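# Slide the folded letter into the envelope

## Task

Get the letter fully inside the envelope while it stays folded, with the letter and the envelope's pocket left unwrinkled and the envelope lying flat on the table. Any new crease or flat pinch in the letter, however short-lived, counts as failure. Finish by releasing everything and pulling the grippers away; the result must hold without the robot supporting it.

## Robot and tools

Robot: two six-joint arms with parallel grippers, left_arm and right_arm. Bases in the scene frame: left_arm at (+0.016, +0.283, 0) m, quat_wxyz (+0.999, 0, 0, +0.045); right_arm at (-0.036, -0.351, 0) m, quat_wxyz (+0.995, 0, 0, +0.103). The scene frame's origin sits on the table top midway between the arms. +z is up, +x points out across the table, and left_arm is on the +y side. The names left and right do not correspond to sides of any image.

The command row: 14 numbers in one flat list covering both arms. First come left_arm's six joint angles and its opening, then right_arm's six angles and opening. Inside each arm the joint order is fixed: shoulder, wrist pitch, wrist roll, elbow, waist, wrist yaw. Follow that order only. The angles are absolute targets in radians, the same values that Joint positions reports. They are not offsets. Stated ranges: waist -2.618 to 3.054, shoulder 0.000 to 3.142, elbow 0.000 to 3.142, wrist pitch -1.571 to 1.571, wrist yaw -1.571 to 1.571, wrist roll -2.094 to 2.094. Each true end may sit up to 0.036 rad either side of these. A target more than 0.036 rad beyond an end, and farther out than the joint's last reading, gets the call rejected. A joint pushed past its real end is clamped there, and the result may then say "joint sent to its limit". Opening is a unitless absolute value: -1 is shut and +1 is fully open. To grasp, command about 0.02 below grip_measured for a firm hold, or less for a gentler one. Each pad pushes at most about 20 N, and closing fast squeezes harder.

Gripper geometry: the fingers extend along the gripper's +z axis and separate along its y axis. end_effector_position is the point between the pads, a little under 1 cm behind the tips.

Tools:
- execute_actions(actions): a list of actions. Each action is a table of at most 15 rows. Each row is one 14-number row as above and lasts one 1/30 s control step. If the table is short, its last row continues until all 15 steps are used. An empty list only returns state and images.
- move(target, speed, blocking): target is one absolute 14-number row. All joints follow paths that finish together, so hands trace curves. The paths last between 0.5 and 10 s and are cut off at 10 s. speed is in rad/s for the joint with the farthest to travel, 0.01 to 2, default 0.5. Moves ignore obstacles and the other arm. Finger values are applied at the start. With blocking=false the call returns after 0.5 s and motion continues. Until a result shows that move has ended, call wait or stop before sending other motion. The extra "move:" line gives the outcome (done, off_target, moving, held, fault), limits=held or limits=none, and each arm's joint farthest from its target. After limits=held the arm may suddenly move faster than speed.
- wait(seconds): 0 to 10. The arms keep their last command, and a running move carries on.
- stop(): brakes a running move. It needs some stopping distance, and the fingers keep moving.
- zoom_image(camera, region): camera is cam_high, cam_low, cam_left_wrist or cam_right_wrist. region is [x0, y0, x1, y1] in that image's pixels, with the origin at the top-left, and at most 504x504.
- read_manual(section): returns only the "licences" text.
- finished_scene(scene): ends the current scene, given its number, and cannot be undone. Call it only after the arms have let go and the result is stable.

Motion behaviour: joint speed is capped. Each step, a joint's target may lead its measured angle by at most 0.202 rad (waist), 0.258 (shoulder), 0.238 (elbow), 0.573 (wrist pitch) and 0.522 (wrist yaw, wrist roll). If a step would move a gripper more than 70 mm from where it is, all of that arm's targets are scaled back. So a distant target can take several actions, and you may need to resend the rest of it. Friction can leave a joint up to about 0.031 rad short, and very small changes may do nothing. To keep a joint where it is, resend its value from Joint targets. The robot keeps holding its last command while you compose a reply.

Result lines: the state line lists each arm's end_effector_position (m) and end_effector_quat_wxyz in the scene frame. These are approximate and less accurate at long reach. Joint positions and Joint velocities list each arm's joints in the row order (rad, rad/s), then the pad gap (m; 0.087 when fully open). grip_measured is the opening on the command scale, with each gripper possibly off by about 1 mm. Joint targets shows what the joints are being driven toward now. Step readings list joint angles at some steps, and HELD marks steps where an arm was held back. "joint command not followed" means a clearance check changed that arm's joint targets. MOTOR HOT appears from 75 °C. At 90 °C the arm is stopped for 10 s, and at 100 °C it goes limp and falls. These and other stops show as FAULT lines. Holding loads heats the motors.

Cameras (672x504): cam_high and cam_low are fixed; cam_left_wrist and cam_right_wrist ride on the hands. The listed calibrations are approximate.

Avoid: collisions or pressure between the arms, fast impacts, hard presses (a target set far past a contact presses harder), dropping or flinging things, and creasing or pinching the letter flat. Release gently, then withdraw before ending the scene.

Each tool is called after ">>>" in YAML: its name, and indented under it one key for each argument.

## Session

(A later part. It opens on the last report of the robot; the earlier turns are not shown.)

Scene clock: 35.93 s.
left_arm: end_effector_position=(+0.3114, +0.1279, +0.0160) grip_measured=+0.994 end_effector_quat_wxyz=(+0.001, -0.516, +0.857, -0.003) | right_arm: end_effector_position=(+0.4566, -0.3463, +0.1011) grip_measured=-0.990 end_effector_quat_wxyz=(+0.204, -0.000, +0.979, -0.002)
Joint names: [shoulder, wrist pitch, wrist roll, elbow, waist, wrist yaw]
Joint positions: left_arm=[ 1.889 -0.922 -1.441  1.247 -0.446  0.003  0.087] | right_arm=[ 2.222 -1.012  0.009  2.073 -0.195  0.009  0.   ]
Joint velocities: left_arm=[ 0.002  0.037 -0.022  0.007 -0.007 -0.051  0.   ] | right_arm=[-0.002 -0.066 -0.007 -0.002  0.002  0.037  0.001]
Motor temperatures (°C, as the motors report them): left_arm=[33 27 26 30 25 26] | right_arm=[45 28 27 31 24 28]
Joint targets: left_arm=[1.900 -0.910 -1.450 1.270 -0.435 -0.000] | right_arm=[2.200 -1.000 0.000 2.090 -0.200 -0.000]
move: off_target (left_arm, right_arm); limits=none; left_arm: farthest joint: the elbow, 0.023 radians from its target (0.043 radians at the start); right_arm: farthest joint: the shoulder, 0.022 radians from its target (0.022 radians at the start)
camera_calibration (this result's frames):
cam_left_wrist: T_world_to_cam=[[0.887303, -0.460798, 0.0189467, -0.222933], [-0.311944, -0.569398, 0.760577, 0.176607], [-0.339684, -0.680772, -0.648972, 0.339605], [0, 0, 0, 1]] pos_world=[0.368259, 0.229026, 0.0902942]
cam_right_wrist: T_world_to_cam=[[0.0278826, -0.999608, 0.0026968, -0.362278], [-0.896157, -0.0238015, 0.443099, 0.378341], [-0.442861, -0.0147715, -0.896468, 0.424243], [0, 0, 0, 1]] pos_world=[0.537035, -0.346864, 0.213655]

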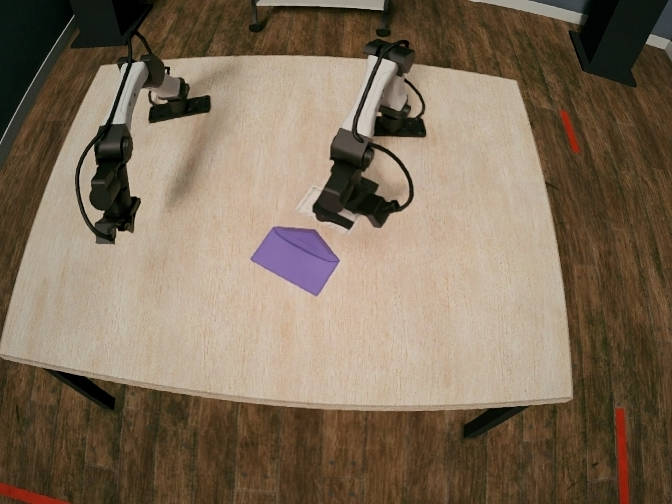

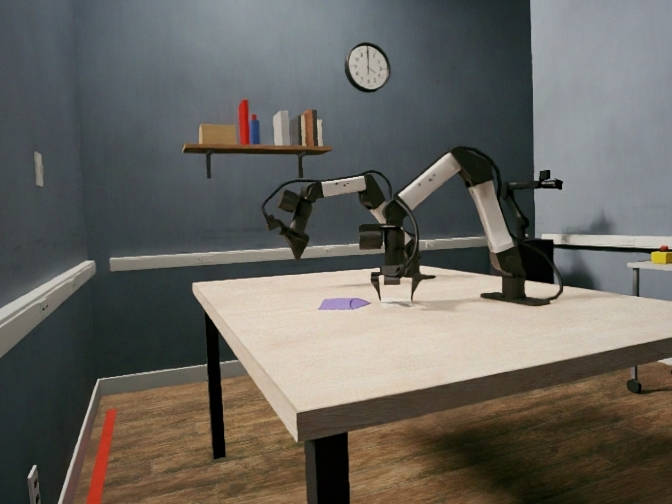

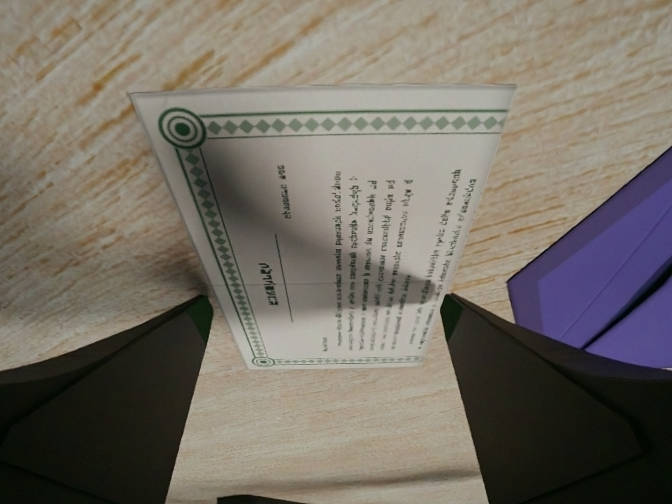

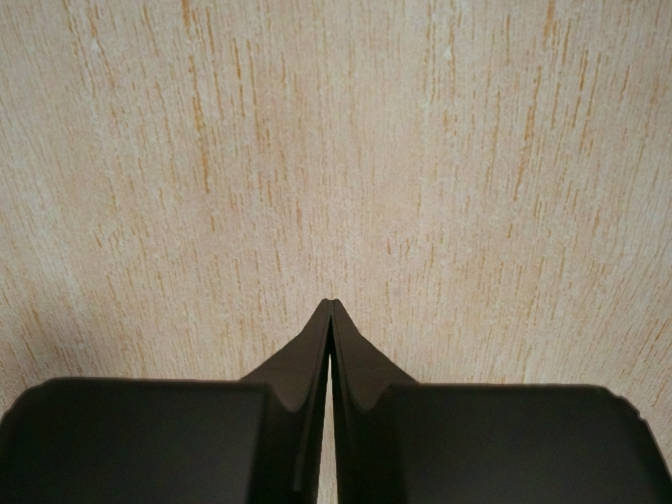

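Centered. Lower and squeeze a bit.

>>> execute_actions:
  actions:
    - [[1.915,-0.903,-1.45,1.27,-0.435,0,1,2.2,-1,0,2.09,-0.2,0,-1]]
    - [[1.93,-0.9,-1.45,1.27,-0.435,0,1,2.2,-1,0,2.09,-0.2,0,-1]]
    - [[1.94,-0.9,-1.45,1.27,-0.435,0,0.93,2.2,-1,0,2.09,-0.2,0,-1]]
    - [[1.94,-0.9,-1.45,1.27,-0.435,0,0.88,2.2,-1,0,2.09,-0.2,0,-1]]

>>> zoom_image:
  camera: "cam_low"
  region: [320, 270, 440, 320]

Scene clock: 41.17 s.
left_arm: end_effector_position=(+0.3140, +0.1264, +0.0115) grip_measured=+0.880 end_effector_quat_wxyz=(-0.002, -0.516, +0.856, -0.003) | right_arm: end_effector_position=(+0.4566, -0.3463, +0.1011) grip_measured=-0.990 end_effector_quat_wxyz=(+0.204, -0.000, +0.979, -0.002)
Joint names: [shoulder, wrist pitch, wrist roll, elbow, waist, wrist yaw]
Joint positions: left_arm=[ 1.91  -0.914 -1.442  1.255 -0.446  0.006  0.082] | right_arm=[ 2.222 -1.012  0.009  2.073 -0.195  0.009  0.   ]
Joint velocities: left_arm=[ 0.017  0.022 -0.037 -0.002 -0.017 -0.037 -0.   ] | right_arm=[ 0.002 -0.081 -0.037  0.002  0.007 -0.051 -0.001]
Motor temperatures (°C, as the motors report them): left_arm=[33 27 26 31 25 26] | right_arm=[47 28 27 32 24 28]
Joint targets: left_arm=[1.940 -0.900 -1.450 1.270 -0.435 -0.000] | right_arm=[2.200 -1.000 0.000 2.090 -0.200 0.000]
Step readings (joint positions; steps 1 to 15: 1st action; 16 to 30: 2nd action; 31 to 45: 3rd action; 46 to 60: 4th action):
0: left_arm=[1.889 -0.922 -1.441 1.247 -0.446 0.003] | right_arm=[2.222 -1.012 0.009 2.073 -0.195 0.009]
1: left_arm=[1.890 -0.922 -1.441 1.247 -0.446 0.003] | right_arm=[2.222 -1.012 0.009 2.073 -0.195 0.009]
2: left_arm=[1.893 -0.920 -1.441 1.247 -0.446 0.003] | right_arm=[2.222 -1.012 0.009 2.073 -0.195 0.009]
4: left_arm=[1.899 -0.918 -1.441 1.247 -0.446 0.003] | right_arm=[2.222 -1.012 0.009 2.073 -0.195 0.009]
8: left_arm=[1.903 -0.916 -1.441 1.247 -0.446 0.003] | right_arm=[2.222 -1.012 0.009 2.073 -0.195 0.009]
15: left_arm=[1.903 -0.916 -1.441 1.247 -0.446 0.003] | right_arm=[2.222 -1.012 0.009 2.073 -0.195 0.009]
16: left_arm=[1.903 -0.916 -1.441 1.247 -0.446 0.003] | right_arm=[2.222 -1.012 0.009 2.073 -0.195 0.009]
17: left_arm=[1.903 -0.916 -1.441 1.247 -0.446 0.003] | right_arm=[2.222 -1.012 0.009 2.073 -0.195 0.009]
19: left_arm=[1.903 -0.916 -1.441 1.247 -0.446 0.003] | right_arm=[2.222 -1.012 0.009 2.073 -0.195 0.009]
23: left_arm=[1.903 -0.916 -1.441 1.247 -0.446 0.003] | right_arm=[2.222 -1.012 0.009 2.073 -0.195 0.009]
30: left_arm=[1.903 -0.916 -1.441 1.247 -0.446 0.003] | right_arm=[2.222 -1.012 0.009 2.073 -0.195 0.009]
31: left_arm=[1.905 -0.915 -1.442 1.247 -0.446 0.003] | right_arm=[2.222 -1.012 0.009 2.073 -0.195 0.009]
32: left_arm=[1.907 -0.914 -1.442 1.251 -0.446 0.004] | right_arm=[2.222 -1.012 0.009 2.073 -0.195 0.009]
34: left_arm=[1.910 -0.914 -1.442 1.254 -0.446 0.005] | right_arm=[2.222 -1.012 0.009 2.073 -0.195 0.009]
38: left_arm=[1.910 -0.914 -1.442 1.255 -0.446 0.006] | right_arm=[2.222 -1.012 0.009 2.073 -0.195 0.009]
45: left_arm=[1.910 -0.914 -1.442 1.255 -0.446 0.006] | right_arm=[2.222 -1.012 0.009 2.073 -0.195 0.009]
46: left_arm=[1.910 -0.914 -1.442 1.255 -0.446 0.006] | right_arm=[2.222 -1.012 0.009 2.073 -0.195 0.009]
47: left_arm=[1.910 -0.914 -1.442 1.255 -0.446 0.006] | right_arm=[2.222 -1.012 0.009 2.073 -0.195 0.009]
49: left_arm=[1.910 -0.914 -1.442 1.255 -0.446 0.006] | right_arm=[2.222 -1.012 0.009 2.073 -0.195 0.009]
53: left_arm=[1.910 -0.914 -1.442 1.255 -0.446 0.006] | right_arm=[2.222 -1.012 0.009 2.073 -0.195 0.009]
60: Joint positions above
camera_calibration (this result's frames):
cam_left_wrist: T_world_to_cam=[[0.887729, -0.460105, 0.0155281, -0.226037], [-0.307978, -0.568467, 0.762886, 0.178589], [-0.34218, -0.682018, -0.646347, 0.33741], [0, 0, 0, 1]] pos_world=[0.371117, 0.227641, 0.0853508]
cam_right_wrist: T_world_to_cam=[[0.0278826, -0.999608, 0.0026968, -0.362278], [-0.896157, -0.0238015, 0.443099, 0.378341], [-0.442861, -0.0147715, -0.896468, 0.424243], [0, 0, 0, 1]] pos_world=[0.537035, -0.346864, 0.213655]

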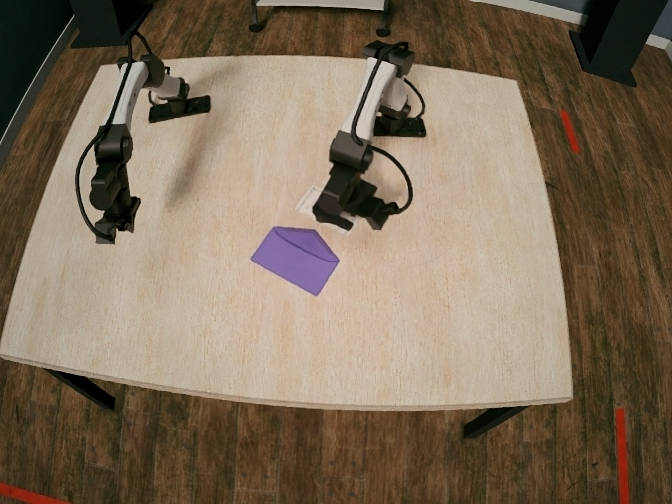

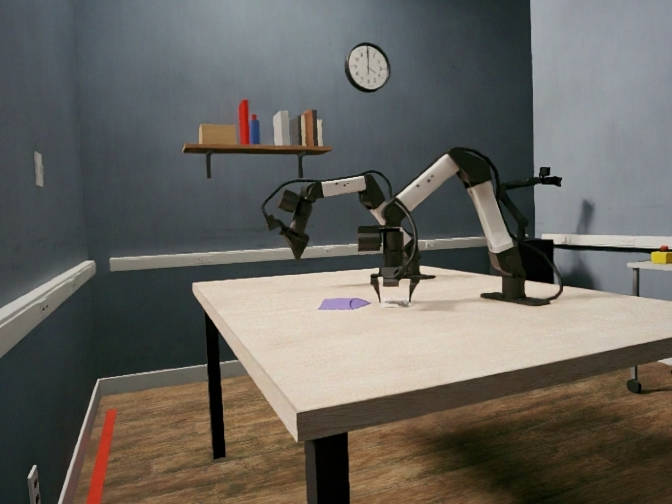

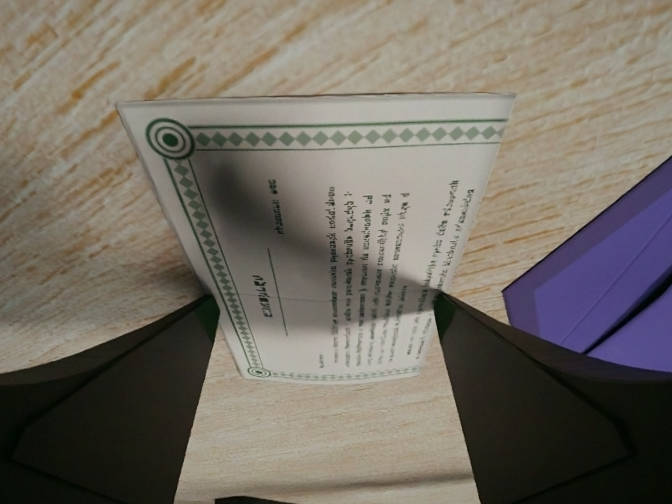

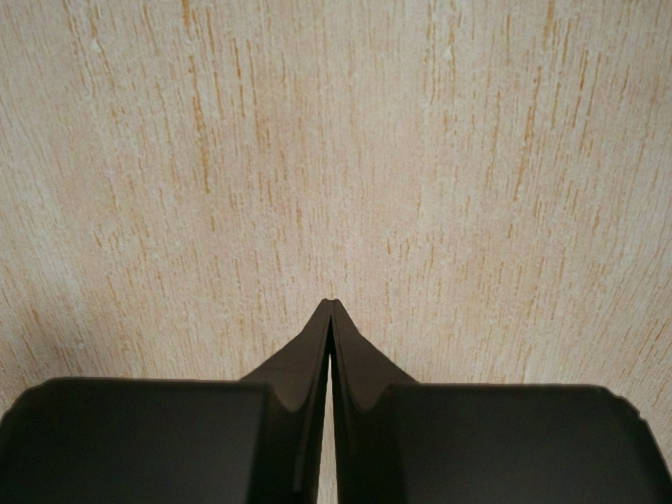

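Region (320, 270, 440, 320) of cam_low's 672x504 image, scaled by 4.200, with more detail than that image has; it fills the top 210 rows of this view, and the rest is white.

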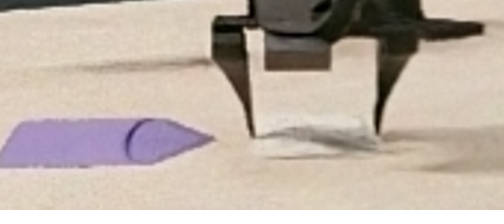

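>>> execute_actions:
  actions:
    - [[1.94,-0.9,-1.45,1.27,-0.435,0,0.84,2.2,-1,0,2.09,-0.2,0,-1]]
    - [[1.935,-0.87,-1.45,1.27,-0.44,0,0.84,2.2,-1,0,2.09,-0.2,0,-1]]
    - [[1.935,-0.84,-1.45,1.27,-0.445,0,0.84,2.2,-1,0,2.09,-0.2,0,-1]]
    - [[1.935,-0.81,-1.45,1.27,-0.45,0,0.84,2.2,-1,0,2.09,-0.2,0,-1]]

>>> zoom_image:
  camera: "cam_low"
  region: [320, 270, 440, 320]

Scene clock: 43.40 s.
left_arm: end_effector_position=(+0.3163, +0.1249, +0.0116) grip_measured=+0.840 end_effector_quat_wxyz=(+0.000, -0.516, +0.856, -0.008) | right_arm: end_effector_position=(+0.4566, -0.3463, +0.1011) grip_measured=-0.990 end_effector_quat_wxyz=(+0.204, -0.000, +0.979, -0.002)
Joint names: [shoulder, wrist pitch, wrist roll, elbow, waist, wrist yaw]
Joint positions: left_arm=[ 1.91  -0.903 -1.442  1.255 -0.446  0.009  0.081] | right_arm=[ 2.222 -1.012  0.009  2.073 -0.195  0.009  0.   ]
Joint velocities: left_arm=[-0.007 -0.022  0.037  0.022  0.002 -0.007  0.   ] | right_arm=[-0.002  0.007  0.022 -0.002 -0.007  0.051  0.001]
Motor temperatures (°C, as the motors report them): left_arm=[33 27 26 31 25 26] | right_arm=[48 28 27 32 24 28]
Joint targets: left_arm=[1.935 -0.810 -1.450 1.270 -0.450 -0.000] | right_arm=[2.200 -1.000 0.000 2.090 -0.200 -0.000]
Step readings (joint positions; steps 1 to 15: 1st action; 16 to 30: 2nd action; 31 to 45: 3rd action; 46 to 60: 4th action):
0: left_arm=[1.910 -0.914 -1.442 1.255 -0.446 0.006] | right_arm=[2.222 -1.012 0.009 2.073 -0.195 0.009]
1: left_arm=[1.910 -0.914 -1.442 1.255 -0.446 0.006] | right_arm=[2.222 -1.012 0.009 2.073 -0.195 0.009]
2: left_arm=[1.910 -0.914 -1.442 1.255 -0.446 0.006] | right_arm=[2.222 -1.012 0.009 2.073 -0.195 0.009]
4: left_arm=[1.910 -0.914 -1.442 1.255 -0.446 0.006] | right_arm=[2.222 -1.012 0.009 2.073 -0.195 0.009]
8: left_arm=[1.910 -0.914 -1.442 1.255 -0.446 0.006] | right_arm=[2.222 -1.012 0.009 2.073 -0.195 0.009]
15: left_arm=[1.910 -0.914 -1.442 1.255 -0.446 0.006] | right_arm=[2.222 -1.012 0.009 2.073 -0.195 0.009]
16: left_arm=[1.910 -0.913 -1.442 1.255 -0.446 0.006] | right_arm=[2.222 -1.012 0.009 2.073 -0.195 0.009]
17: left_arm=[1.910 -0.913 -1.442 1.255 -0.446 0.006] | right_arm=[2.222 -1.012 0.009 2.073 -0.195 0.009]
19: left_arm=[1.910 -0.913 -1.442 1.255 -0.446 0.006] | right_arm=[2.222 -1.012 0.009 2.073 -0.195 0.009]
23: left_arm=[1.910 -0.913 -1.442 1.255 -0.446 0.006] | right_arm=[2.222 -1.012 0.009 2.073 -0.195 0.009]
30: left_arm=[1.910 -0.913 -1.442 1.255 -0.446 0.006] | right_arm=[2.222 -1.012 0.009 2.073 -0.195 0.009]
31: left_arm=[1.910 -0.911 -1.442 1.255 -0.446 0.007] | right_arm=[2.222 -1.012 0.009 2.073 -0.195 0.009]
32: left_arm=[1.910 -0.909 -1.442 1.255 -0.446 0.007] | right_arm=[2.222 -1.012 0.009 2.073 -0.195 0.009]
34: left_arm=[1.910 -0.909 -1.442 1.255 -0.446 0.007] | right_arm=[2.222 -1.012 0.009 2.073 -0.195 0.009]
38: left_arm=[1.910 -0.909 -1.442 1.255 -0.446 0.007] | right_arm=[2.222 -1.012 0.009 2.073 -0.195 0.009]
45: left_arm=[1.910 -0.909 -1.442 1.255 -0.446 0.007] | right_arm=[2.222 -1.012 0.009 2.073 -0.195 0.009]
46: left_arm=[1.910 -0.907 -1.442 1.255 -0.446 0.008] | right_arm=[2.222 -1.012 0.009 2.073 -0.195 0.009]
47: left_arm=[1.910 -0.905 -1.442 1.255 -0.446 0.008] | right_arm=[2.222 -1.012 0.009 2.073 -0.195 0.009]
49: left_arm=[1.910 -0.903 -1.442 1.255 -0.446 0.009] | right_arm=[2.222 -1.012 0.009 2.073 -0.195 0.009]
53: left_arm=[1.910 -0.903 -1.442 1.255 -0.446 0.009] | right_arm=[2.222 -1.012 0.009 2.073 -0.195 0.009]
60: Joint positions above
camera_calibration (this result's frames):
cam_left_wrist: T_world_to_cam=[[0.887531, -0.459986, 0.0264977, -0.228824], [-0.314816, -0.563429, 0.763831, 0.179939], [-0.336422, -0.686266, -0.644872, 0.335976], [0, 0, 0, 1]] pos_world=[0.372765, 0.226696, 0.0852813]
cam_right_wrist: T_world_to_cam=[[0.0278826, -0.999608, 0.0026968, -0.362278], [-0.896157, -0.0238015, 0.443099, 0.378341], [-0.442861, -0.0147715, -0.896468, 0.424243], [0, 0, 0, 1]] pos_world=[0.537035, -0.346864, 0.213655]

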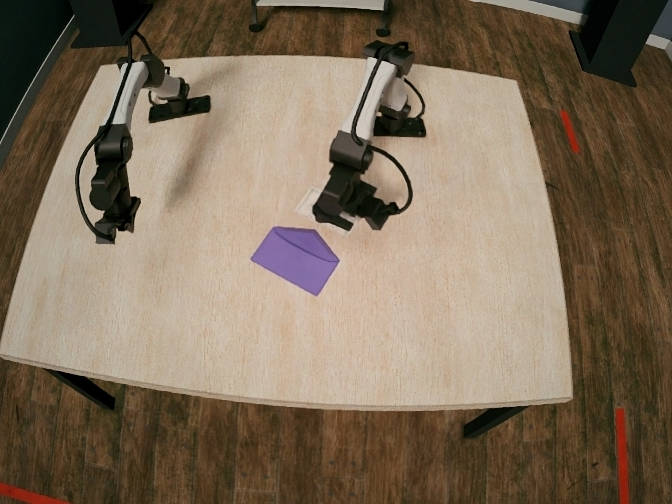

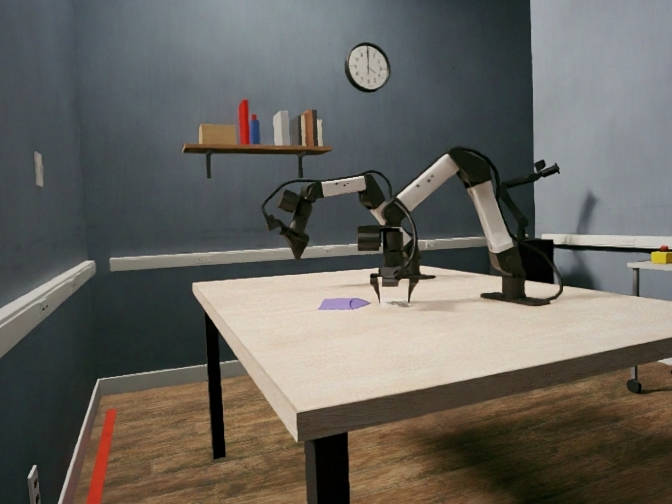

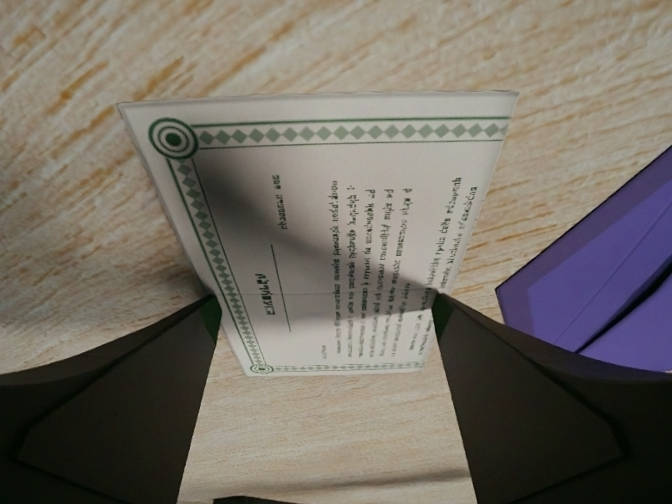

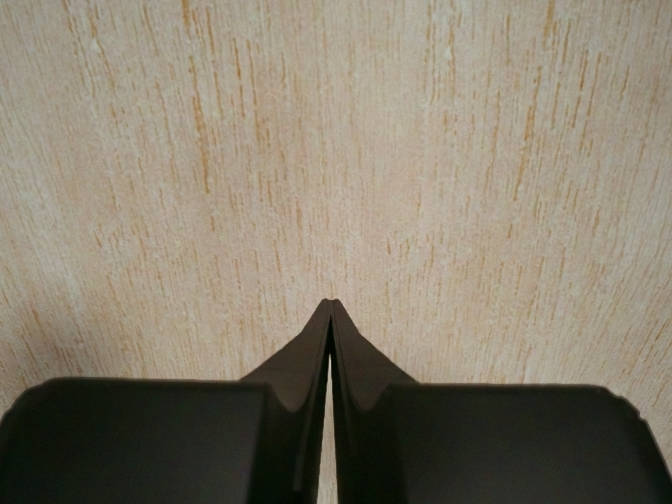

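Region (320, 270, 440, 320) of cam_low's 672x504 image, scaled by 4.200, with more detail than that image has; it fills the top 210 rows of this view, and the rest is white.

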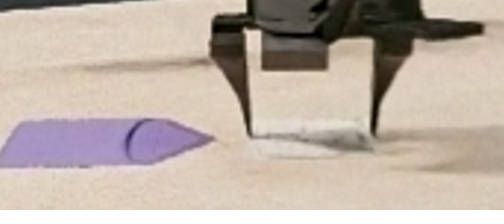

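>>> move:
  target: [1.84,-0.93,-1.45,1.27,-0.45,0,0.84,2.0,-1,0,1.8,-0.2,0,-1]
  speed: 0.3

>>> move:
  target: [2.03,-0.99,0.08,1.48,-0.5,0,1,2.0,-1,0,1.8,-0.2,0,-1]
  speed: 1

Scene clock: 44.87 s.
left_arm: end_effector_position=(+0.3167, +0.1253, +0.0269) grip_measured=+0.840 end_effector_quat_wxyz=(+0.011, -0.516, +0.856, -0.019) | right_arm: end_effector_position=(+0.3997, -0.3470, +0.1113) grip_measured=-0.990 end_effector_quat_wxyz=(+0.177, -0.001, +0.984, -0.002)
Joint names: [shoulder, wrist pitch, wrist roll, elbow, waist, wrist yaw]
Joint positions: left_arm=[ 1.861 -0.92  -1.442  1.255 -0.446  0.006  0.08 ] | right_arm=[ 2.023 -1.009  0.009  1.818 -0.195  0.009  0.   ]
Joint velocities: left_arm=[-0.002 -0.051 -0.051  0.002  0.007 -0.007 -0.002] | right_arm=[ 0.002  0.007 -0.022 -0.007 -0.007 -0.022  0.   ]
Motor temperatures (°C, as the motors report them): left_arm=[33 27 26 31 25 26] | right_arm=[48 28 27 32 24 28]
Joint targets: left_arm=[1.840 -0.930 -1.450 1.270 -0.450 0.000] | right_arm=[2.000 -1.000 -0.000 1.800 -0.200 0.000]
move: off_target (left_arm, right_arm); limits=none; left_arm: farthest joint: the shoulder, 0.021 radians from its target (0.070 radians at the start); right_arm: farthest joint: the shoulder, 0.023 radians from its target (0.222 radians at the start)
camera_calibration (this result's frames):
cam_left_wrist: T_world_to_cam=[[0.8863, -0.459567, 0.0571973, -0.229892], [-0.337799, -0.557038, 0.758684, 0.175179], [-0.316805, -0.691742, -0.648944, 0.340808], [0, 0, 0, 1]] pos_world=[0.370898, 0.227681, 0.101409]
cam_right_wrist: T_world_to_cam=[[0.0280039, -0.999606, 0.00181297, -0.361324], [-0.87104, -0.0235122, 0.490649, 0.307602], [-0.490413, -0.0153193, -0.871355, 0.424162], [0, 0, 0, 1]] pos_world=[0.486067, -0.347451, 0.219326]

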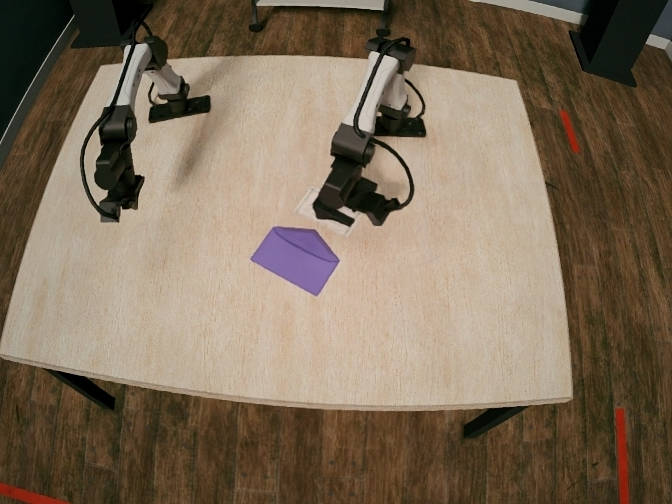

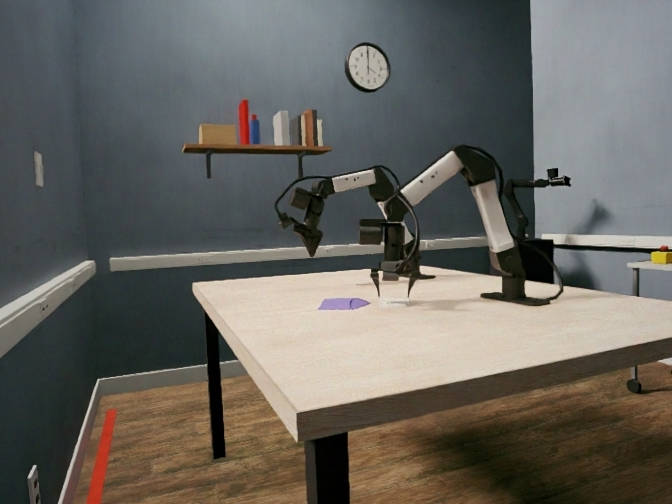

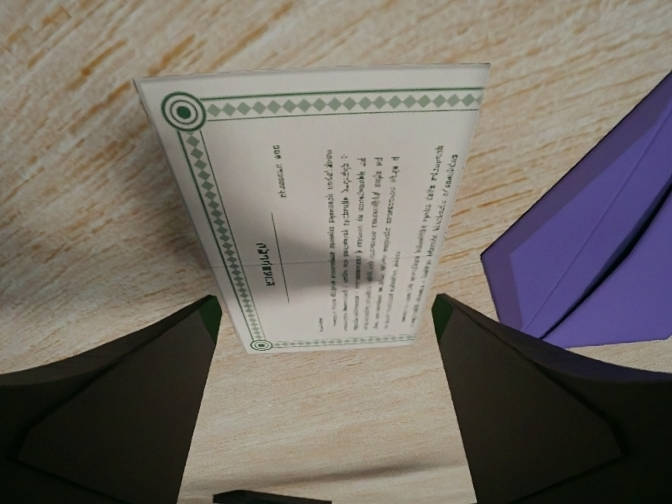

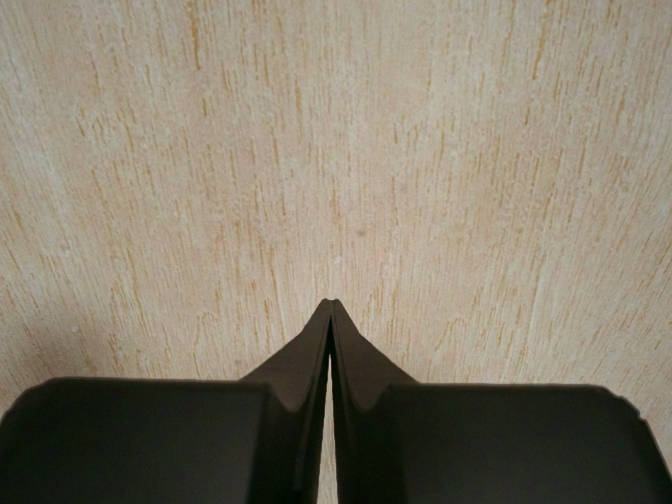

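Scene clock: 47.33 s.
left_arm: end_effector_position=(+0.3292, +0.1522, +0.0210) grip_measured=+0.994 end_effector_quat_wxyz=(+0.014, +0.233, +0.972, -0.006) | right_arm: end_effector_position=(+0.3997, -0.3470, +0.1113) grip_measured=-0.990 end_effector_quat_wxyz=(+0.177, -0.001, +0.984, -0.002)
Joint names: [shoulder, wrist pitch, wrist roll, elbow, waist, wrist yaw]
Joint positions: left_arm=[ 2.018 -0.98   0.071  1.456 -0.489  0.006  0.087] | right_arm=[ 2.023 -1.009  0.009  1.818 -0.195  0.009  0.   ]
Joint velocities: left_arm=[-0.002 -0.051  0.037 -0.022  0.002  0.022 -0.001] | right_arm=[ 0.007 -0.007 -0.007 -0.002  0.002 -0.037 -0.   ]
Motor temperatures (°C, as the motors report them): left_arm=[33 27 26 31 25 26] | right_arm=[49 28 27 32 24 28]
Joint targets: left_arm=[2.030 -0.990 0.080 1.480 -0.500 0.000] | right_arm=[2.000 -1.000 -0.000 1.800 -0.200 0.000]
move: off_target (left_arm, right_arm); limits=none; left_arm: farthest joint: the elbow, 0.024 radians from its target (0.225 radians at the start); right_arm: farthest joint: the shoulder, 0.023 radians from its target (0.023 radians at the start)
camera_calibration (this result's frames):
cam_left_wrist: T_world_to_cam=[[-0.446808, -0.894458, 0.0175478, 0.277642], [-0.596044, 0.312255, 0.739749, 0.151923], [-0.667154, 0.320067, -0.672654, 0.321449], [0, 0, 0, 1]] pos_world=[0.429062, 0.0980155, 0.0989668]
cam_right_wrist: T_world_to_cam=[[0.0280039, -0.999606, 0.00181297, -0.361324], [-0.87104, -0.0235122, 0.490649, 0.307602], [-0.490413, -0.0153193, -0.871355, 0.424162], [0, 0, 0, 1]] pos_world=[0.486067, -0.347451, 0.219326]

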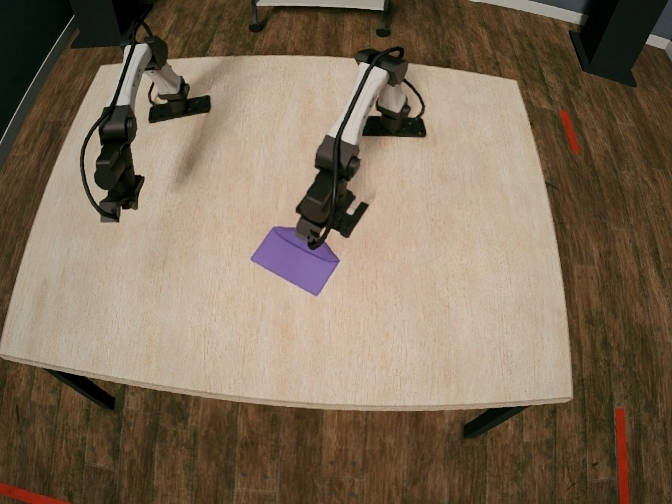

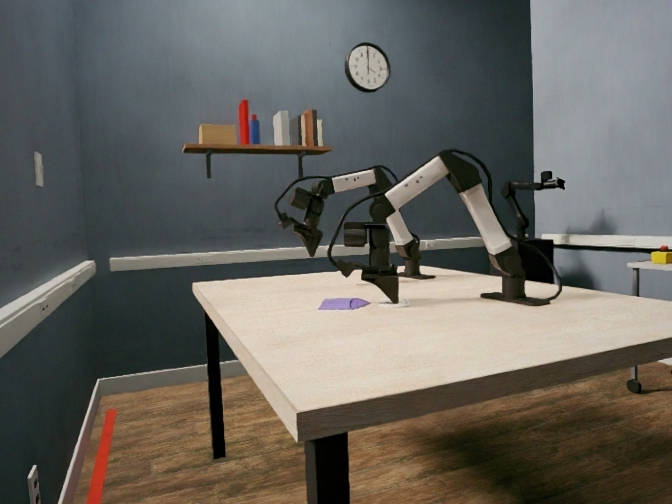

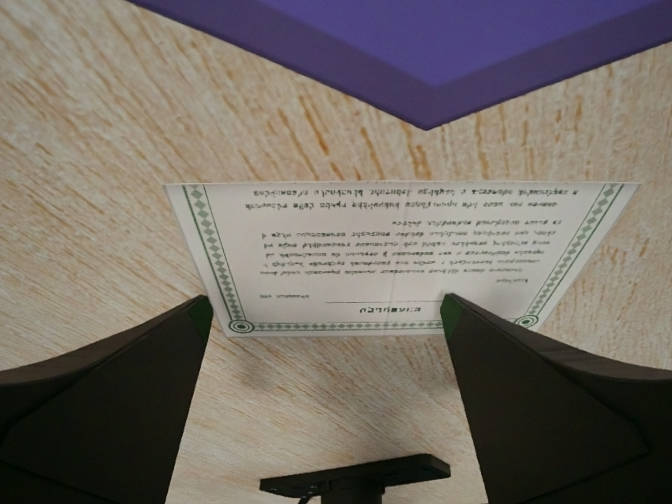

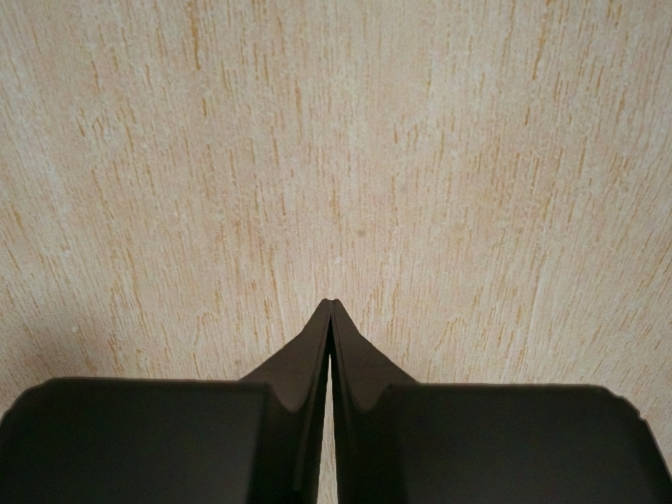

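Shift ~7 mm more outward, then lower.

>>> execute_actions:
  actions:
    - [[2.03,-0.99,0.1,1.48,-0.462,0,1,2.0,-1,0,1.8,-0.2,0,-1]]
    - [[2.05,-0.98,0.1,1.48,-0.462,0,1,2.0,-1,0,1.8,-0.2,0,-1]]
    - [[2.07,-0.97,0.1,1.48,-0.462,0,1,2.0,-1,0,1.8,-0.2,0,-1]]
    - [[2.09,-0.96,0.1,1.48,-0.462,0,1,2.0,-1,0,1.8,-0.2,0,-1]]
    - [[2.09,-0.96,0.1,1.48,-0.462,0,0.94,2.0,-1,0,1.8,-0.2,0,-1]]
    - [[2.09,-0.96,0.1,1.48,-0.462,0,0.88,2.0,-1,0,1.8,-0.2,0,-1]]

>>> zoom_image:
  camera: "cam_low"
  region: [320, 270, 440, 320]

Scene clock: 50.53 s.
left_arm: end_effector_position=(+0.3306, +0.1596, +0.0112) grip_measured=+0.881 end_effector_quat_wxyz=(-0.003, +0.234, +0.972, -0.002) | right_arm: end_effector_position=(+0.3997, -0.3470, +0.1113) grip_measured=-0.990 end_effector_quat_wxyz=(+0.177, -0.001, +0.984, -0.002)
Joint names: [shoulder, wrist pitch, wrist roll, elbow, waist, wrist yaw]
Joint positions: left_arm=[ 2.056 -0.985  0.092  1.467 -0.47   0.006  0.082] | right_arm=[ 2.023 -1.009  0.009  1.818 -0.195  0.009  0.   ]
Joint velocities: left_arm=[-0.007  0.095  0.022 -0.002 -0.002 -0.081 -0.001] | right_arm=[-0.002 -0.066 -0.051  0.002  0.007 -0.022 -0.   ]
Motor temperatures (°C, as the motors report them): left_arm=[33 27 26 31 25 26] | right_arm=[49 28 27 32 24 28]
Joint targets: left_arm=[2.090 -0.960 0.100 1.480 -0.462 0.000] | right_arm=[2.000 -1.000 -0.000 1.800 -0.200 -0.000]
Step readings (joint positions; steps 1 to 15: 1st action; 16 to 30: 2nd action; 31 to 45: 3rd action; 46 to 60: 4th action; 61 to 75: 5th action; 76 to 90: 6th action):
0: left_arm=[2.018 -0.980 0.071 1.456 -0.489 0.006] | right_arm=[2.023 -1.009 0.009 1.818 -0.195 0.009]
1: left_arm=[2.018 -0.980 0.074 1.456 -0.488 0.006] | right_arm=[2.023 -1.009 0.009 1.818 -0.195 0.009]
2: left_arm=[2.018 -0.980 0.077 1.456 -0.485 0.006] | right_arm=[2.023 -1.009 0.009 1.818 -0.195 0.009]
4: left_arm=[2.018 -0.980 0.082 1.456 -0.477 0.006] | right_arm=[2.023 -1.009 0.009 1.818 -0.195 0.009]
8: left_arm=[2.018 -0.980 0.087 1.456 -0.470 0.006] | right_arm=[2.023 -1.009 0.009 1.818 -0.195 0.009]
15: left_arm=[2.018 -0.980 0.090 1.456 -0.470 0.006] | right_arm=[2.023 -1.009 0.009 1.818 -0.195 0.009]
16: left_arm=[2.020 -0.980 0.090 1.456 -0.470 0.006] | right_arm=[2.023 -1.009 0.009 1.818 -0.195 0.009]
17: left_arm=[2.023 -0.980 0.090 1.456 -0.470 0.006] | right_arm=[2.023 -1.009 0.009 1.818 -0.195 0.009]
19: left_arm=[2.033 -0.980 0.091 1.456 -0.470 0.006] | right_arm=[2.023 -1.009 0.009 1.818 -0.195 0.009]
23: left_arm=[2.043 -0.980 0.091 1.456 -0.470 0.006] | right_arm=[2.023 -1.009 0.009 1.818 -0.195 0.009]
30: left_arm=[2.043 -0.980 0.091 1.456 -0.470 0.006] | right_arm=[2.023 -1.009 0.009 1.818 -0.195 0.009]
31: left_arm=[2.044 -0.980 0.091 1.456 -0.470 0.006] | right_arm=[2.023 -1.009 0.009 1.818 -0.195 0.009]
32: left_arm=[2.046 -0.979 0.091 1.456 -0.470 0.006] | right_arm=[2.023 -1.009 0.009 1.818 -0.195 0.009]
34: left_arm=[2.049 -0.980 0.091 1.459 -0.470 0.006] | right_arm=[2.023 -1.009 0.009 1.818 -0.195 0.009]
38: left_arm=[2.049 -0.979 0.092 1.460 -0.470 0.006] | right_arm=[2.023 -1.009 0.009 1.818 -0.195 0.009]
45: left_arm=[2.049 -0.979 0.092 1.460 -0.470 0.006] | right_arm=[2.023 -1.009 0.009 1.818 -0.195 0.009]
46: left_arm=[2.051 -0.979 0.092 1.460 -0.470 0.006] | right_arm=[2.023 -1.009 0.009 1.818 -0.195 0.009]
47: left_arm=[2.054 -0.982 0.092 1.463 -0.470 0.006] | right_arm=[2.023 -1.009 0.009 1.818 -0.195 0.009]
49: left_arm=[2.056 -0.984 0.092 1.466 -0.470 0.006] | right_arm=[2.023 -1.009 0.009 1.818 -0.195 0.009]
53: left_arm=[2.056 -0.985 0.092 1.467 -0.470 0.006] | right_arm=[2.023 -1.009 0.009 1.818 -0.195 0.009]
60: left_arm=[2.056 -0.985 0.092 1.467 -0.470 0.006] | right_arm=[2.023 -1.009 0.009 1.818 -0.195 0.009]
61: left_arm=[2.056 -0.985 0.092 1.467 -0.470 0.006] | right_arm=[2.023 -1.009 0.009 1.818 -0.195 0.009]
62: left_arm=[2.056 -0.985 0.092 1.467 -0.470 0.006] | right_arm=[2.023 -1.009 0.009 1.818 -0.195 0.009]
64: left_arm=[2.056 -0.985 0.092 1.467 -0.470 0.006] | right_arm=[2.023 -1.009 0.009 1.818 -0.195 0.009]
68: left_arm=[2.056 -0.985 0.092 1.467 -0.470 0.006] | right_arm=[2.023 -1.009 0.009 1.818 -0.195 0.009]
75: left_arm=[2.056 -0.985 0.092 1.467 -0.470 0.006] | right_arm=[2.023 -1.009 0.009 1.818 -0.195 0.009]
76: left_arm=[2.056 -0.985 0.092 1.467 -0.470 0.006] | right_arm=[2.023 -1.009 0.009 1.818 -0.195 0.009]
77: left_arm=[2.056 -0.985 0.092 1.467 -0.470 0.006] | right_arm=[2.023 -1.009 0.009 1.818 -0.195 0.009]
79: left_arm=[2.056 -0.985 0.092 1.467 -0.470 0.006] | right_arm=[2.023 -1.009 0.009 1.818 -0.195 0.009]
83: left_arm=[2.056 -0.985 0.092 1.467 -0.470 0.006] | right_arm=[2.023 -1.009 0.009 1.818 -0.195 0.009]
90: Joint positions above
camera_calibration (this result's frames):
cam_left_wrist: T_world_to_cam=[[-0.448637, -0.893513, 0.0189569, 0.285465], [-0.57257, 0.303648, 0.761552, 0.151042], [-0.686213, 0.330806, -0.647826, 0.317707], [0, 0, 0, 1]] pos_world=[0.432567, 0.104104, 0.0853808]
cam_right_wrist: T_world_to_cam=[[0.0280039, -0.999606, 0.00181297, -0.361324], [-0.87104, -0.0235122, 0.490649, 0.307602], [-0.490413, -0.0153193, -0.871355, 0.424162], [0, 0, 0, 1]] pos_world=[0.486067, -0.347451, 0.219326]

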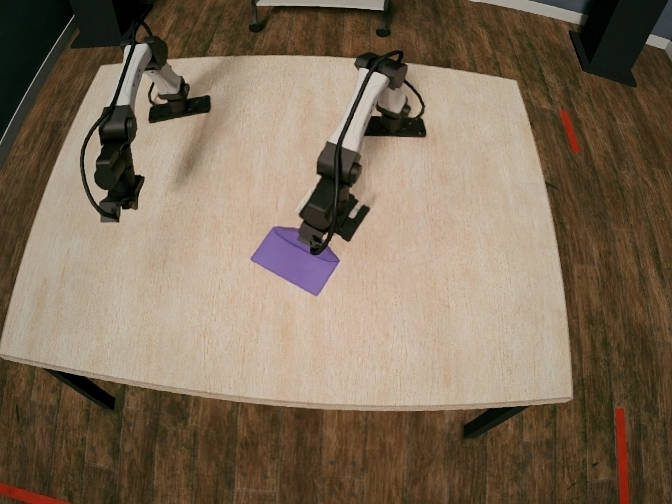

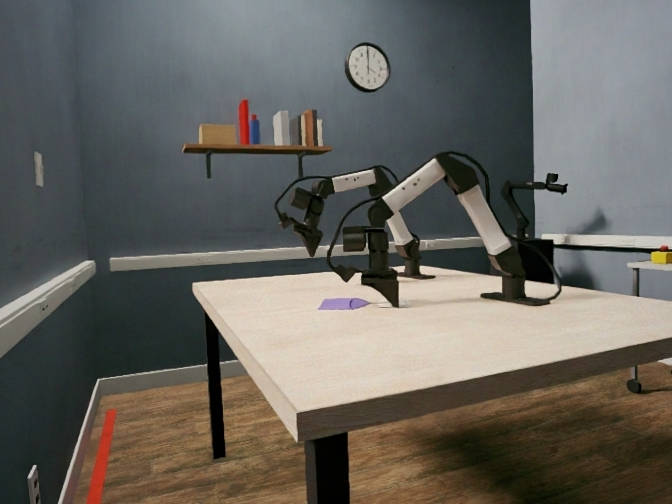

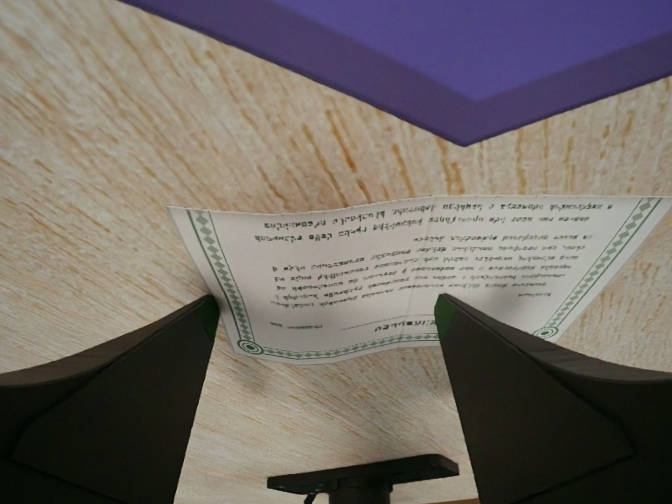

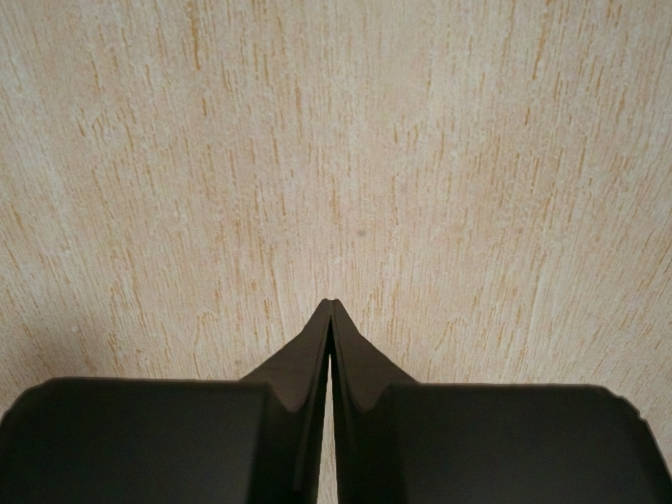

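Region (320, 270, 440, 320) of cam_low's 672x504 image, scaled by 4.200, with more detail than that image has; it fills the top 210 rows of this view, and the rest is white.

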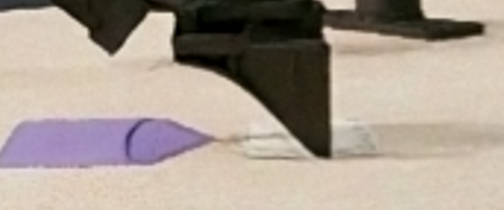

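Arched. Slide sideways ~4 cm, then forward.

>>> execute_actions:
  actions:
    - [[2.09,-0.96,0.07,1.48,-0.5,0,0.88,2.0,-1,0,1.8,-0.2,0,-1]]
    - [[2.09,-0.96,0.04,1.48,-0.53,0,0.88,2.0,-1,0,1.8,-0.2,0,-1]]
    - [[2.09,-0.96,0.01,1.48,-0.56,0,0.88,2.0,-1,0,1.8,-0.2,0,-1]]
    - [[2.09,-0.96,-0.02,1.48,-0.59,0,0.88,2.0,-1,0,1.8,-0.2,0,-1]]
    - [[2.11,-0.95,-0.02,1.51,-0.59,0,0.88,2.0,-1,0,1.8,-0.2,0,-1]]
    - [[2.13,-0.94,-0.02,1.54,-0.59,0,0.88,2.0,-1,0,1.8,-0.2,0,-1]]

Scene clock: 53.67 s.
left_arm: end_effector_position=(+0.3226, +0.1193, +0.0114) grip_measured=+0.880 end_effector_quat_wxyz=(-0.004, +0.238, +0.971, -0.001) | right_arm: end_effector_position=(+0.3997, -0.3470, +0.1113) grip_measured=-0.990 end_effector_quat_wxyz=(+0.177, -0.001, +0.984, -0.002)
Joint names: [shoulder, wrist pitch, wrist roll, elbow, waist, wrist yaw]
Joint positions: left_arm=[ 2.094 -1.008 -0.006  1.524 -0.576  0.003  0.082] | right_arm=[ 2.023 -1.009  0.009  1.818 -0.195  0.009  0.   ]
Joint velocities: left_arm=[-0.007  0.037 -0.007 -0.022 -0.002 -0.022 -0.   ] | right_arm=[-0.002  0.007  0.066 -0.012 -0.012  0.066  0.   ]
Motor temperatures (°C, as the motors report them): left_arm=[34 27 26 32 25 26] | right_arm=[50 28 27 32 24 28]
Joint targets: left_arm=[2.130 -0.940 -0.020 1.540 -0.590 -0.000] | right_arm=[2.000 -1.000 -0.000 1.800 -0.200 -0.000]
Step readings (joint positions; steps 1 to 15: 1st action; 16 to 30: 2nd action; 31 to 45: 3rd action; 46 to 60: 4th action; 61 to 75: 5th action; 76 to 90: 6th action):
0: left_arm=[2.056 -0.985 0.092 1.467 -0.470 0.006] | right_arm=[2.023 -1.009 0.009 1.818 -0.195 0.009]
1: left_arm=[2.056 -0.985 0.090 1.467 -0.472 0.005] | right_arm=[2.023 -1.009 0.009 1.818 -0.195 0.009]
2: left_arm=[2.056 -0.985 0.090 1.467 -0.474 0.003] | right_arm=[2.023 -1.009 0.009 1.818 -0.195 0.009]
4: left_arm=[2.056 -0.985 0.088 1.467 -0.480 0.002] | right_arm=[2.023 -1.009 0.009 1.818 -0.195 0.009]
8: left_arm=[2.056 -0.985 0.087 1.467 -0.483 0.002] | right_arm=[2.023 -1.009 0.009 1.818 -0.195 0.009]
15: left_arm=[2.056 -0.985 0.087 1.467 -0.483 0.002] | right_arm=[2.023 -1.009 0.009 1.818 -0.195 0.009]
16: left_arm=[2.056 -0.986 0.082 1.467 -0.486 0.000] | right_arm=[2.023 -1.009 0.009 1.818 -0.195 0.009]
17: left_arm=[2.056 -0.986 0.077 1.467 -0.491 -0.001] | right_arm=[2.023 -1.009 0.009 1.818 -0.195 0.009]
19: left_arm=[2.056 -0.986 0.070 1.467 -0.504 -0.002] | right_arm=[2.023 -1.009 0.009 1.818 -0.195 0.009]
23: left_arm=[2.056 -0.986 0.063 1.467 -0.516 -0.002] | right_arm=[2.023 -1.009 0.009 1.818 -0.195 0.009]
30: left_arm=[2.056 -0.986 0.060 1.467 -0.516 -0.002] | right_arm=[2.023 -1.009 0.009 1.818 -0.195 0.009]
31: left_arm=[2.056 -0.987 0.055 1.467 -0.518 -0.002] | right_arm=[2.023 -1.009 0.009 1.818 -0.195 0.009]
32: left_arm=[2.056 -0.987 0.050 1.467 -0.522 -0.003] | right_arm=[2.023 -1.009 0.009 1.818 -0.195 0.009]
34: left_arm=[2.056 -0.987 0.042 1.467 -0.534 -0.003] | right_arm=[2.023 -1.009 0.009 1.818 -0.195 0.009]
38: left_arm=[2.056 -0.987 0.034 1.467 -0.545 -0.003] | right_arm=[2.023 -1.009 0.009 1.818 -0.195 0.009]
45: left_arm=[2.056 -0.988 0.030 1.467 -0.545 -0.003] | right_arm=[2.023 -1.009 0.009 1.818 -0.195 0.009]
46: left_arm=[2.056 -0.988 0.025 1.467 -0.547 -0.003] | right_arm=[2.023 -1.009 0.009 1.818 -0.195 0.009]
47: left_arm=[2.056 -0.988 0.019 1.467 -0.552 -0.004] | right_arm=[2.023 -1.009 0.009 1.818 -0.195 0.009]
49: left_arm=[2.056 -0.988 0.011 1.467 -0.564 -0.004] | right_arm=[2.023 -1.009 0.009 1.818 -0.195 0.009]
53: left_arm=[2.056 -0.988 0.004 1.467 -0.575 -0.004] | right_arm=[2.023 -1.009 0.009 1.818 -0.195 0.009]
60: left_arm=[2.056 -0.989 -0.000 1.467 -0.575 -0.004] | right_arm=[2.023 -1.009 0.009 1.818 -0.195 0.009]
61: left_arm=[2.059 -0.991 -0.001 1.472 -0.575 -0.004] | right_arm=[2.023 -1.009 0.009 1.818 -0.195 0.009]
62: left_arm=[2.066 -0.994 -0.001 1.482 -0.576 -0.001] | right_arm=[2.023 -1.009 0.009 1.818 -0.195 0.009]
64: left_arm=[2.074 -0.999 -0.001 1.493 -0.576 0.001] | right_arm=[2.023 -1.009 0.009 1.818 -0.195 0.009]
68: left_arm=[2.075 -1.002 -0.002 1.495 -0.576 0.001] | right_arm=[2.023 -1.009 0.009 1.818 -0.195 0.009]
75: left_arm=[2.075 -1.002 -0.002 1.495 -0.576 0.001] | right_arm=[2.023 -1.009 0.009 1.818 -0.195 0.009]
76: left_arm=[2.079 -1.004 -0.002 1.500 -0.576 0.001] | right_arm=[2.023 -1.009 0.009 1.818 -0.195 0.009]
77: left_arm=[2.085 -1.007 -0.003 1.510 -0.576 0.003] | right_arm=[2.023 -1.009 0.009 1.818 -0.195 0.009]
79: left_arm=[2.092 -1.008 -0.004 1.522 -0.576 0.003] | right_arm=[2.023 -1.009 0.009 1.818 -0.195 0.009]
83: left_arm=[2.094 -1.008 -0.006 1.524 -0.576 0.003] | right_arm=[2.023 -1.009 0.009 1.818 -0.195 0.009]
90: Joint positions above
camera_calibration (this result's frames):
cam_left_wrist: T_world_to_cam=[[-0.455776, -0.889953, 0.0158573, 0.247797], [-0.569279, 0.30515, 0.763417, 0.157306], [-0.684244, 0.33892, -0.645712, 0.324015], [0, 0, 0, 1]] pos_world=[0.424196, 0.0627103, 0.0852008]
cam_right_wrist: T_world_to_cam=[[0.0280039, -0.999606, 0.00181297, -0.361324], [-0.87104, -0.0235122, 0.490649, 0.307602], [-0.490413, -0.0153193, -0.871355, 0.424162], [0, 0, 0, 1]] pos_world=[0.486067, -0.347451, 0.219326]

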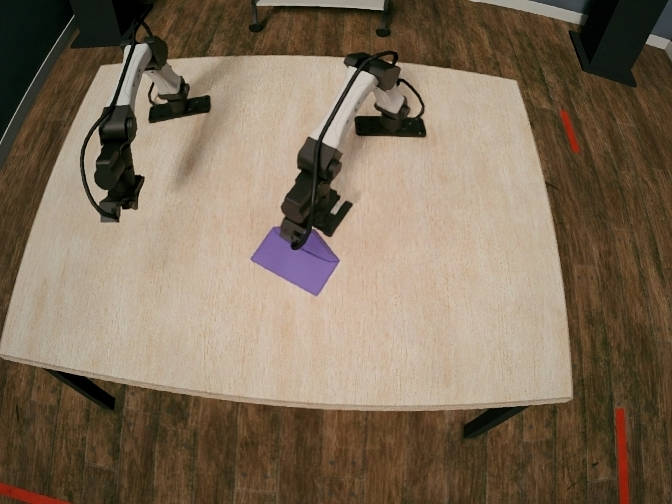

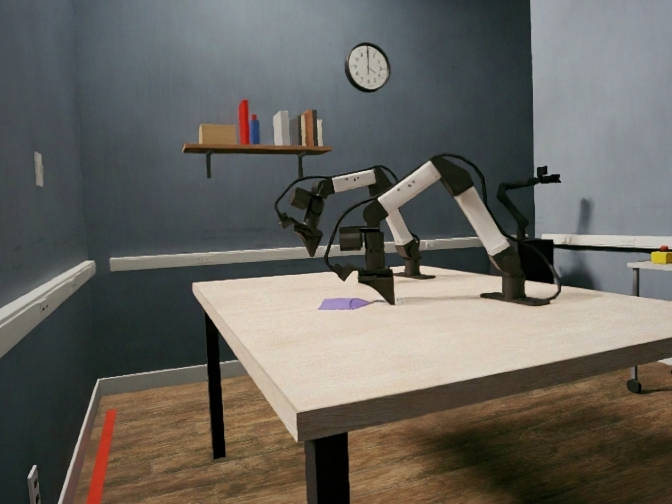

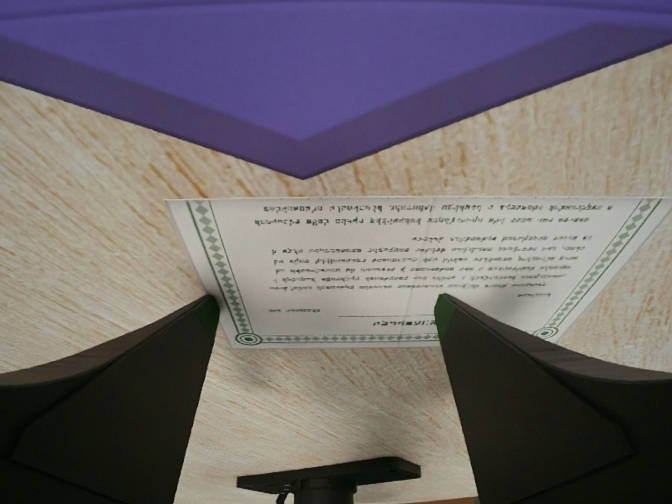

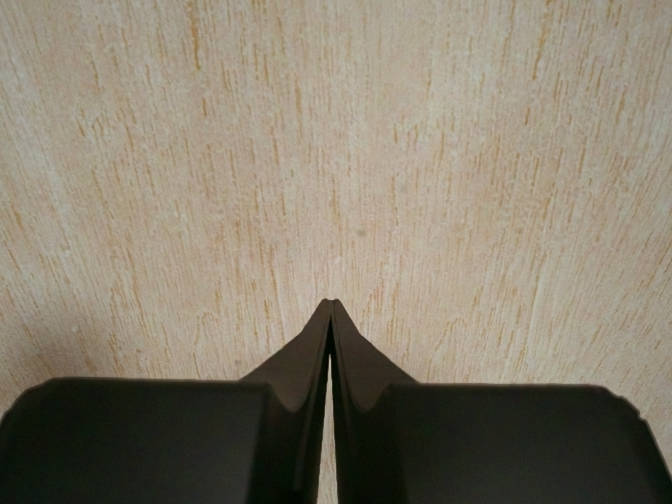

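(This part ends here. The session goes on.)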